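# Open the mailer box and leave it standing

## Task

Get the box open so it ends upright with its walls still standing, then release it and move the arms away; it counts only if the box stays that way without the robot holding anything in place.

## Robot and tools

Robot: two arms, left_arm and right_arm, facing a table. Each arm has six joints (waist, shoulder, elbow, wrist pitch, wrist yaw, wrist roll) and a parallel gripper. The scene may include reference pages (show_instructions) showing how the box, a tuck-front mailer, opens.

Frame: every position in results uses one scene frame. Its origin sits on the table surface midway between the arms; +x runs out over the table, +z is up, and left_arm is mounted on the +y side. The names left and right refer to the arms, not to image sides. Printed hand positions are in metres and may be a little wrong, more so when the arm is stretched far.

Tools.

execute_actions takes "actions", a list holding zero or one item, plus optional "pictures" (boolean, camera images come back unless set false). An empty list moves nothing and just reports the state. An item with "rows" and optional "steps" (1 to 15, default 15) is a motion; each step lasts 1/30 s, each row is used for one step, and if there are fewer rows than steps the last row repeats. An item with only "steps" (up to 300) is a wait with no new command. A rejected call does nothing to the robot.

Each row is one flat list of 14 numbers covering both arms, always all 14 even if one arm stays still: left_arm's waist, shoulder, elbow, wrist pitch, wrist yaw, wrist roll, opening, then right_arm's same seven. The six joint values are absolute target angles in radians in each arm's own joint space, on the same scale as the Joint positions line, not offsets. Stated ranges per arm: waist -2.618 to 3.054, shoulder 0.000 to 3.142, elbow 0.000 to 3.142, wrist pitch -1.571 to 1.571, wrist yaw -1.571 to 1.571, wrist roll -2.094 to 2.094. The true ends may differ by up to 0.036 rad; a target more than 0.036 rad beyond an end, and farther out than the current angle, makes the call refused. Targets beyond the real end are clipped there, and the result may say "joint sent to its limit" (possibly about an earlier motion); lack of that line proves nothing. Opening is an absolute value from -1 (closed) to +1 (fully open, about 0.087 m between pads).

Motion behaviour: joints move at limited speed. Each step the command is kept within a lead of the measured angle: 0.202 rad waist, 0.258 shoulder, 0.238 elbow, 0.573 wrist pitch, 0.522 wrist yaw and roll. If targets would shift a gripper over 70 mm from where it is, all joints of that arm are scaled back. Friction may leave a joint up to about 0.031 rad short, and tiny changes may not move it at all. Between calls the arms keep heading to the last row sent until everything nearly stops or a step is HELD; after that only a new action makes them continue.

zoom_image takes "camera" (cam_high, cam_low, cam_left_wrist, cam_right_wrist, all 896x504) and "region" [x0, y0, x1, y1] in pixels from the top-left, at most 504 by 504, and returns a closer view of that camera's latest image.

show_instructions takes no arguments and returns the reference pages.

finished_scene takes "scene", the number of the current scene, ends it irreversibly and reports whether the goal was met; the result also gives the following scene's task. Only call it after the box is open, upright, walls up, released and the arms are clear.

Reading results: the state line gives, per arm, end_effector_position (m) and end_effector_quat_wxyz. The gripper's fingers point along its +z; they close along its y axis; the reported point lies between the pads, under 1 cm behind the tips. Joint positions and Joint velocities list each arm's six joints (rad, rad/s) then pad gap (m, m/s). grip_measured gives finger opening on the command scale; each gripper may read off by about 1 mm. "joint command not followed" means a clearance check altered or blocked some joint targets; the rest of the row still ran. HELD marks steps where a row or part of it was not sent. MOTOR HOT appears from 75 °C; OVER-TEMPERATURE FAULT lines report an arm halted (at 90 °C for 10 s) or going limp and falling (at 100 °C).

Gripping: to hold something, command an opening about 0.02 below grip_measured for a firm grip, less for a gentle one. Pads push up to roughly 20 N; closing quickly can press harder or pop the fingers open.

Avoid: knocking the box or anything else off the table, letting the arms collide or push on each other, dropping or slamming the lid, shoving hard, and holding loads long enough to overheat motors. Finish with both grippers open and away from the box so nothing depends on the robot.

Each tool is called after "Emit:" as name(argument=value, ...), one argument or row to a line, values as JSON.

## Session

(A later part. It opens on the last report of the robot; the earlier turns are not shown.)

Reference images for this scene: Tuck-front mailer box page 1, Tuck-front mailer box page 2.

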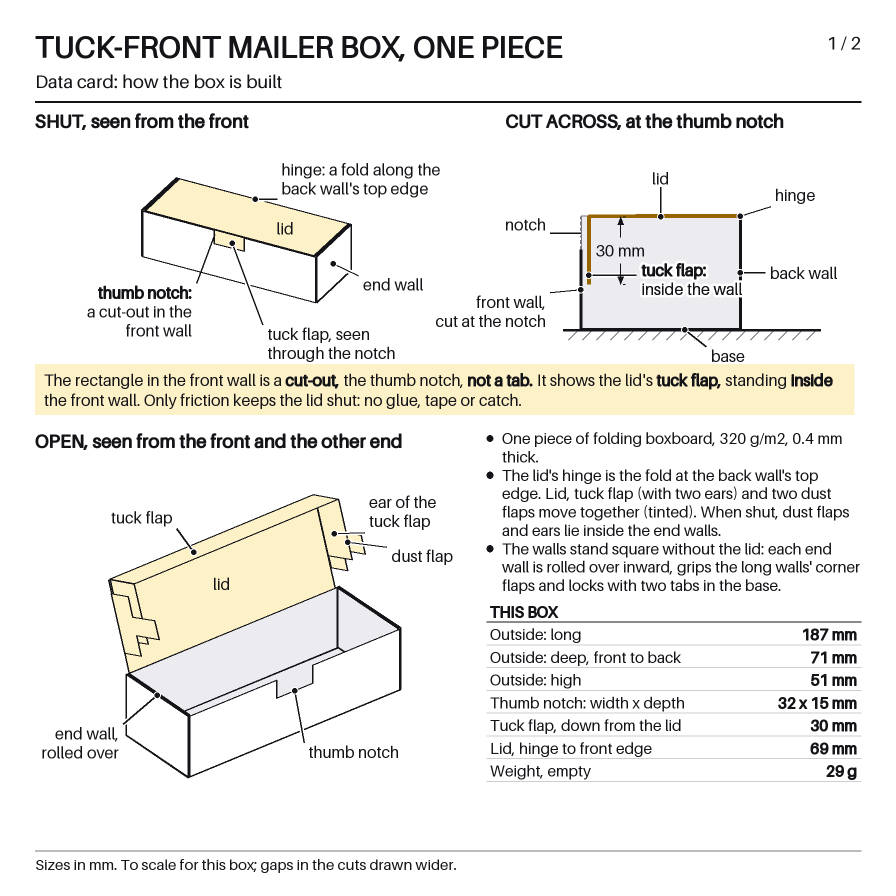

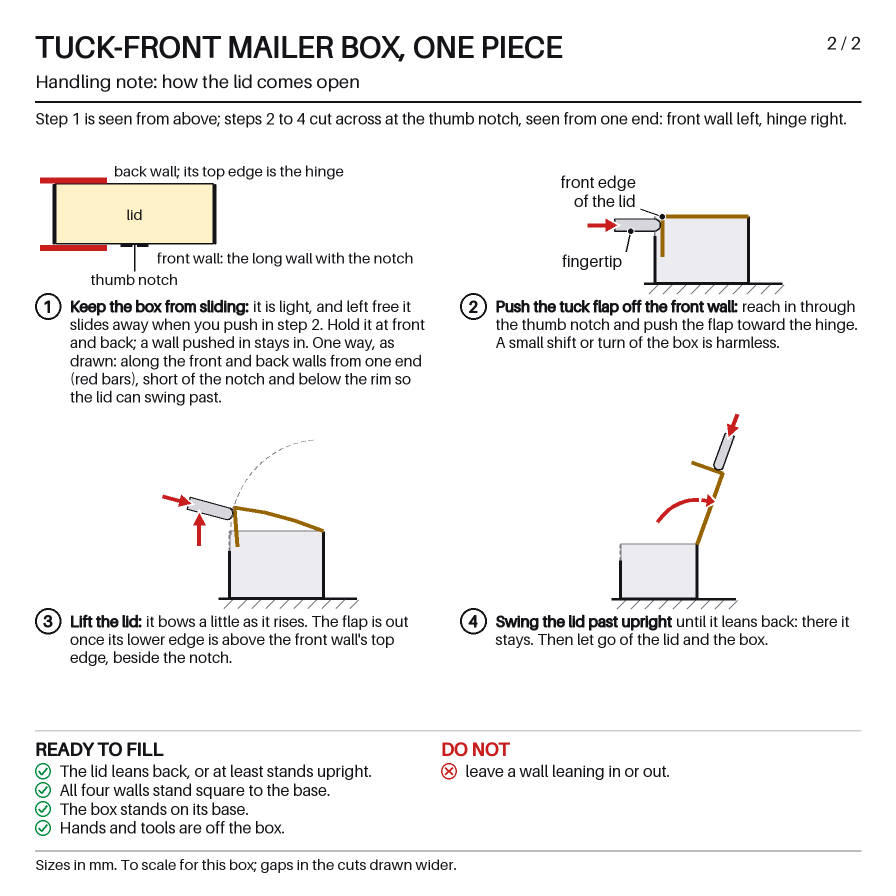

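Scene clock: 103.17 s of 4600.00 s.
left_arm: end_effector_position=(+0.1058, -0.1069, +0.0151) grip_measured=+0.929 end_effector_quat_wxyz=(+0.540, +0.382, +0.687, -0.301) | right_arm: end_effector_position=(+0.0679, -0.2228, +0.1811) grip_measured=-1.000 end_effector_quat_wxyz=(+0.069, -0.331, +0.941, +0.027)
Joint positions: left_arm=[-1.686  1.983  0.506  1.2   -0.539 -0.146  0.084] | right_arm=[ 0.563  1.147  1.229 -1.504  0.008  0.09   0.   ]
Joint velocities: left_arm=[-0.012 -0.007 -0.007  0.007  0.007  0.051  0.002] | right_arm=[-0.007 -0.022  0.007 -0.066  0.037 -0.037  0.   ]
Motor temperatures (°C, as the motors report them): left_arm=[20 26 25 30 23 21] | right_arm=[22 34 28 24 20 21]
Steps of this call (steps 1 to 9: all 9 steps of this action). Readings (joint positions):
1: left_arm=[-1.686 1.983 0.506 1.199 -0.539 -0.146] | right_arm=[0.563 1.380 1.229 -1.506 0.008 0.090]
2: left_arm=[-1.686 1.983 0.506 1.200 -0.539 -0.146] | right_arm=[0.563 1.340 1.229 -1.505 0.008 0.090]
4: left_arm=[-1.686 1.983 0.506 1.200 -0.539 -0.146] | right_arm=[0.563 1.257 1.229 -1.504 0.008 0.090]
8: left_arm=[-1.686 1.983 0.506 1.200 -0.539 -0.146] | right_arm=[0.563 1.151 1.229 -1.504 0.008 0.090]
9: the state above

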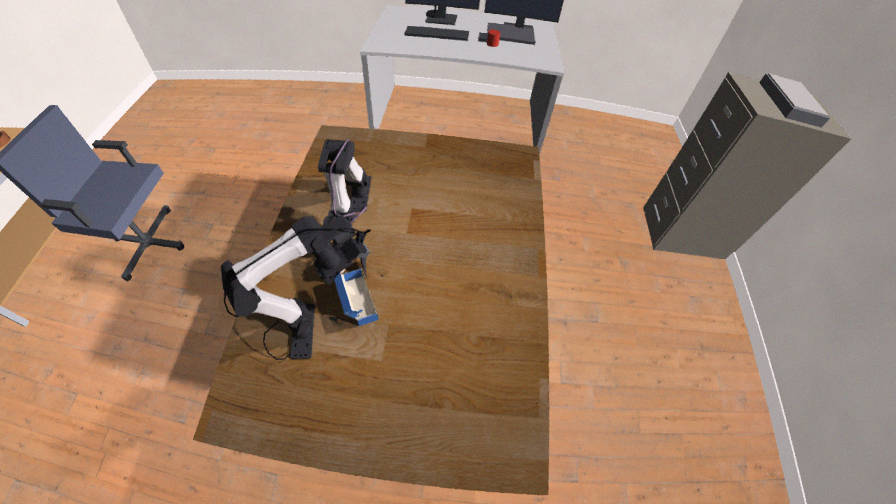

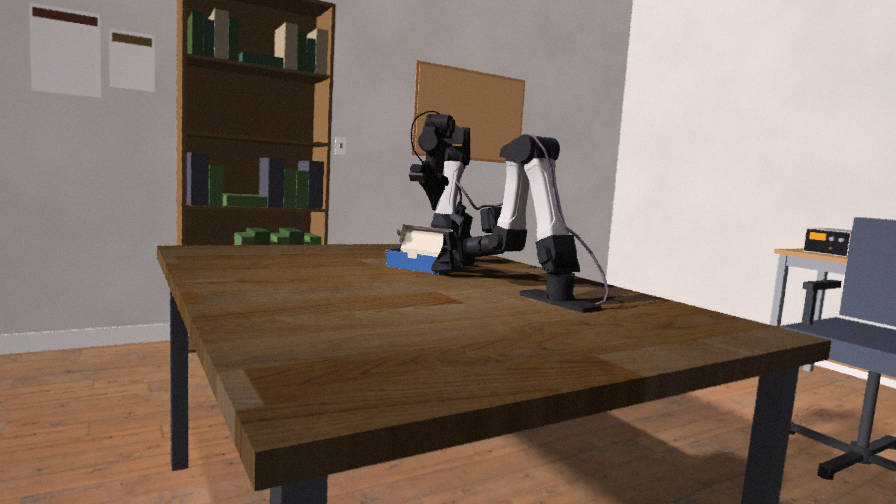

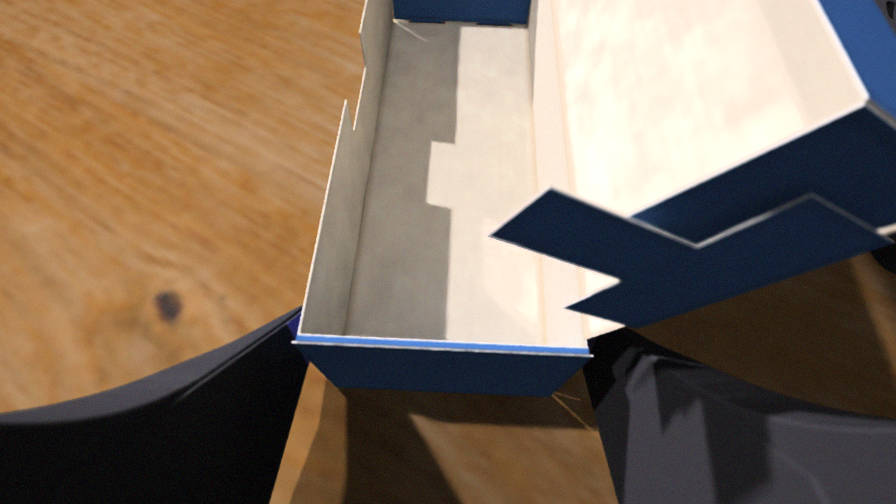

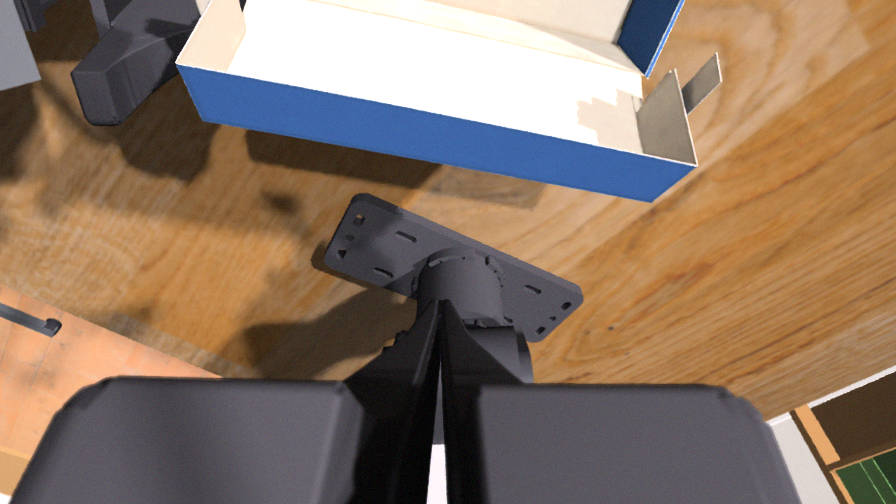

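Lid stays back. Retracting.

Emit:
execute_actions(
  actions=[
    {"rows":[[-1.702,1.963,0.478,1.208,-0.553,-0.157,1,0.56,1.13,1.22,-1.49,0.005,0.09,-1],[-1.711,1.954,0.464,1.214,-0.562,-0.159,1,0.54,1.1,1.22,-1.47,0.005,0.09,-1],[-1.722,1.943,0.448,1.22,-0.573,-0.161,1,0.51,1.06,1.22,-1.45,0.005,0.09,-1],[-1.734,1.931,0.431,1.227,-0.584,-0.163,1,0.47,1.02,1.22,-1.43,0.005,0.09,-1],[-1.746,1.92,0.414,1.234,-0.596,-0.165,1,0.42,0.98,1.21,-1.4,0.005,0.09,-1],[-1.758,1.908,0.397,1.241,-0.607,-0.167,1,0.37,0.94,1.2,-1.37,0.005,0.09,-1],[-1.77,1.897,0.38,1.248,-0.619,-0.169,1,0.32,0.9,1.19,-1.34,0.005,0.09,-1],[-1.782,1.885,0.362,1.255,-0.63,-0.171,1,0.27,0.86,1.18,-1.31,0.005,0.09,-1],[-1.794,1.873,0.345,1.262,-0.642,-0.173,1,0.22,0.82,1.17,-1.28,0.005,0.09,-1],[-1.806,1.862,0.328,1.269,-0.653,-0.175,1,0.17,0.78,1.16,-1.25,0.005,0.09,-1],[-1.818,1.85,0.311,1.276,-0.665,-0.177,1,0.12,0.74,1.15,-1.22,0.005,0.09,-1],[-1.828,1.84,0.296,1.282,-0.675,-0.179,1,0.07,0.7,1.14,-1.19,0.005,0.09,-1],[-1.833,1.825,0.288,1.27,-0.68,-0.18,1,0.02,0.67,1.13,-1.16,0.005,0.09,-1],[-1.835,1.8,0.288,1.235,-0.68,-0.185,1,-0.03,0.64,1.12,-1.13,0.005,0.09,-1],[-1.835,1.77,0.288,1.19,-0.68,-0.19,1,-0.08,0.62,1.11,-1.1,0.005,0.09,-1]],"steps":15},
  ],
  pictures=false,
)

Emit:
execute_actions(
  actions=[
    {"rows":[[-1.835,1.73,0.288,1.13,-0.68,-0.2,1,-0.13,0.6,1.1,-1.08,0.005,0.09,-1],[-1.835,1.69,0.288,1.07,-0.68,-0.21,1,-0.18,0.58,1.08,-1.06,0.005,0.09,-1],[-1.835,1.65,0.288,1.01,-0.68,-0.22,1,-0.23,0.56,1.06,-1.04,0.005,0.09,-1],[-1.835,1.61,0.288,0.95,-0.68,-0.23,1,-0.28,0.55,1.04,-1.02,0.005,0.09,-1],[-1.835,1.57,0.288,0.89,-0.68,-0.24,1,-0.33,0.54,1.02,-1.0,0.005,0.09,-1],[-1.835,1.53,0.288,0.83,-0.68,-0.25,1,-0.38,0.53,1.0,-1.0,0.005,0.09,-1],[-1.835,1.49,0.288,0.77,-0.68,-0.26,1,-0.43,0.52,1.0,-1.0,0.005,0.09,-1],[-1.835,1.45,0.288,0.71,-0.68,-0.27,1,-0.47,0.51,1.0,-1.0,0.005,0.09,-1],[-1.835,1.41,0.288,0.65,-0.68,-0.28,1,-0.5,0.5,1.0,-1.0,0.005,0.09,-1],[-1.835,1.37,0.288,0.6,-0.68,-0.29,1,-0.52,0.5,1.0,-1.0,0.005,0.09,-1],[-1.835,1.34,0.288,0.55,-0.68,-0.3,1,-0.53,0.5,1.0,-1.0,0.005,0.09,-1],[-1.835,1.32,0.288,0.52,-0.68,-0.3,1,-0.53,0.5,1.0,-1.0,0.005,0.09,-1],[-1.835,1.3,0.288,0.5,-0.68,-0.3,1,-0.53,0.5,1.0,-1.0,0.005,0.09,-1]],"steps":15},
  ],
)

Scene clock: 106.77 s of 4600.00 s.
left_arm: end_effector_position=(+0.0712, -0.0589, +0.0274) grip_measured=+0.998 end_effector_quat_wxyz=(+0.542, +0.391, +0.676, -0.311) | right_arm: end_effector_position=(+0.1176, -0.2898, +0.2453) grip_measured=-1.000 end_effector_quat_wxyz=(+0.397, -0.056, +0.914, +0.059)
Joint positions: left_arm=[-1.824  1.829  0.308  1.242 -0.646 -0.167  0.087] | right_arm=[ 0.01   0.672  1.156 -1.228  0.005  0.09   0.   ]
Joint velocities: left_arm=[-0.076 -0.608 -0.154 -0.462 -0.11  -0.139 -0.   ] | right_arm=[-1.473 -0.877 -0.3    0.842 -0.007  0.022  0.   ]
Motor temperatures (°C, as the motors report them): left_arm=[20 27 24 30 23 21] | right_arm=[22 34 28 24 20 21]
Steps of this call (steps 1 to 15: the robot went on to your last target; steps 16 to 90: nothing new was sent; then 0.10 s passed at rest; steps 91 to 105: all 15 steps of this action). Readings (joint positions):
91: left_arm=[-1.687 1.983 0.505 1.200 -0.540 -0.146] | right_arm=[0.563 1.147 1.229 -1.504 0.008 0.090]
92: left_arm=[-1.690 1.981 0.501 1.201 -0.543 -0.147] | right_arm=[0.561 1.144 1.229 -1.501 0.008 0.090]
94: left_arm=[-1.703 1.965 0.478 1.206 -0.553 -0.148] | right_arm=[0.531 1.113 1.229 -1.483 0.006 0.090]
98: left_arm=[-1.752 1.918 0.411 1.226 -0.584 -0.154] | right_arm=[0.359 0.953 1.219 -1.405 0.003 0.090]
105: the state above

Scene clock: 107.27 s of 4600.00 s.
left_arm: end_effector_position=(+0.0758, -0.0243, +0.0767) grip_measured=+0.998 end_effector_quat_wxyz=(+0.519, +0.373, +0.709, -0.298) | right_arm: end_effector_position=(+0.1283, -0.3772, +0.2546) grip_measured=-1.000 end_effector_quat_wxyz=(+0.498, +0.176, +0.847, -0.059)
Joint positions: left_arm=[-1.826  1.315  0.303  0.641 -0.673 -0.273  0.087] | right_arm=[-0.521  0.516  1.019 -1.023  0.005  0.09   0.   ]
Joint velocities: left_arm=[-0.007 -0.242  0.012 -0.74  -0.022 -0.037 -0.001] | right_arm=[-0.007 -0.007 -0.002  0.081  0.007  0.051  0.   ]
Motor temperatures (°C, as the motors report them): left_arm=[20 27 24 30 23 21] | right_arm=[22 34 28 24 20 21]
Steps of this call (steps 1 to 15: all 15 steps of this action). Readings (joint positions):
1: left_arm=[-1.826 1.804 0.304 1.222 -0.651 -0.171] | right_arm=[-0.040 0.645 1.146 -1.201 0.005 0.090]
2: left_arm=[-1.826 1.773 0.303 1.193 -0.655 -0.176] | right_arm=[-0.090 0.622 1.135 -1.174 0.005 0.090]
4: left_arm=[-1.826 1.695 0.303 1.124 -0.661 -0.189] | right_arm=[-0.189 0.582 1.104 -1.122 0.005 0.090]
8: left_arm=[-1.826 1.527 0.303 0.948 -0.668 -0.222] | right_arm=[-0.388 0.541 1.033 -1.056 0.005 0.090]
15: the state above

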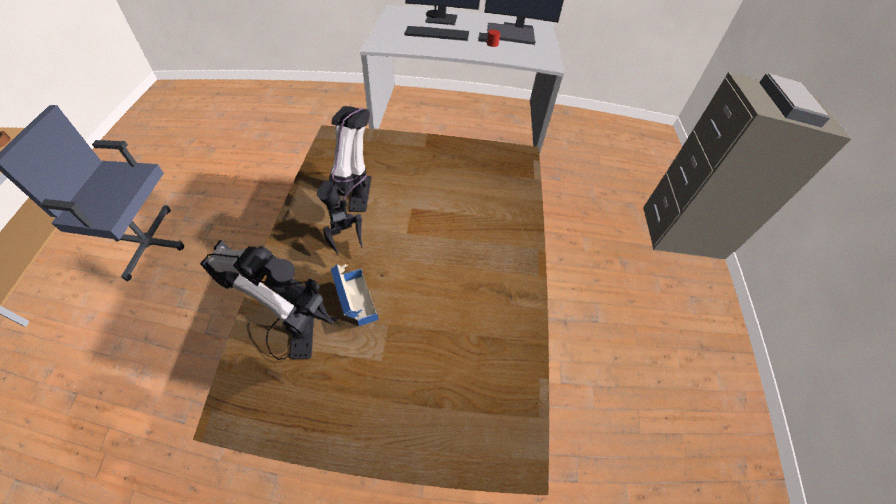

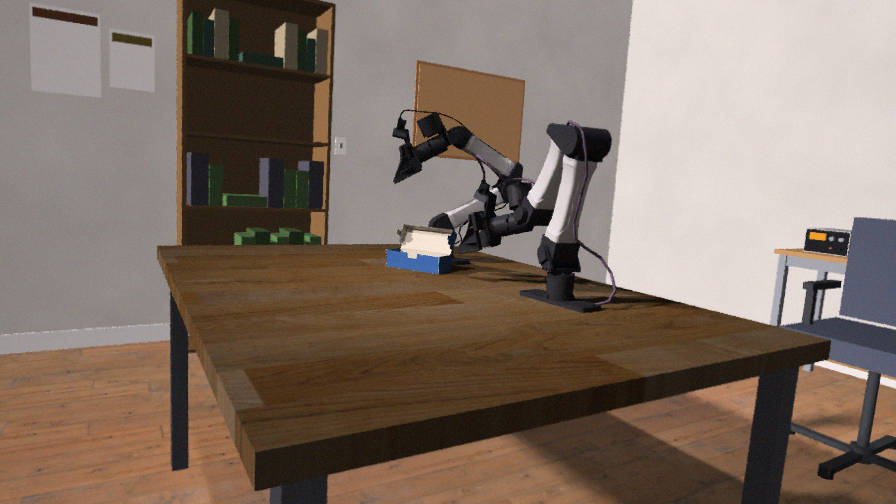

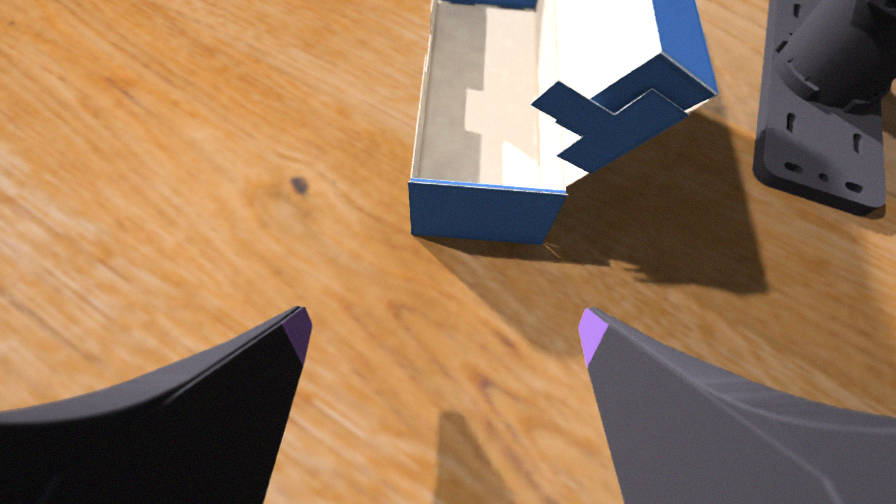

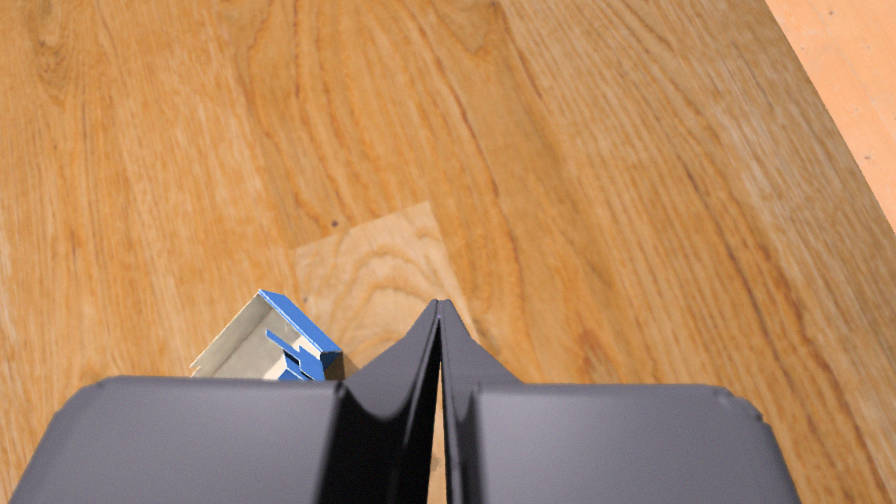

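Emit:
finished_scene(
  scene=2,
)

The scene is finished: the task was done.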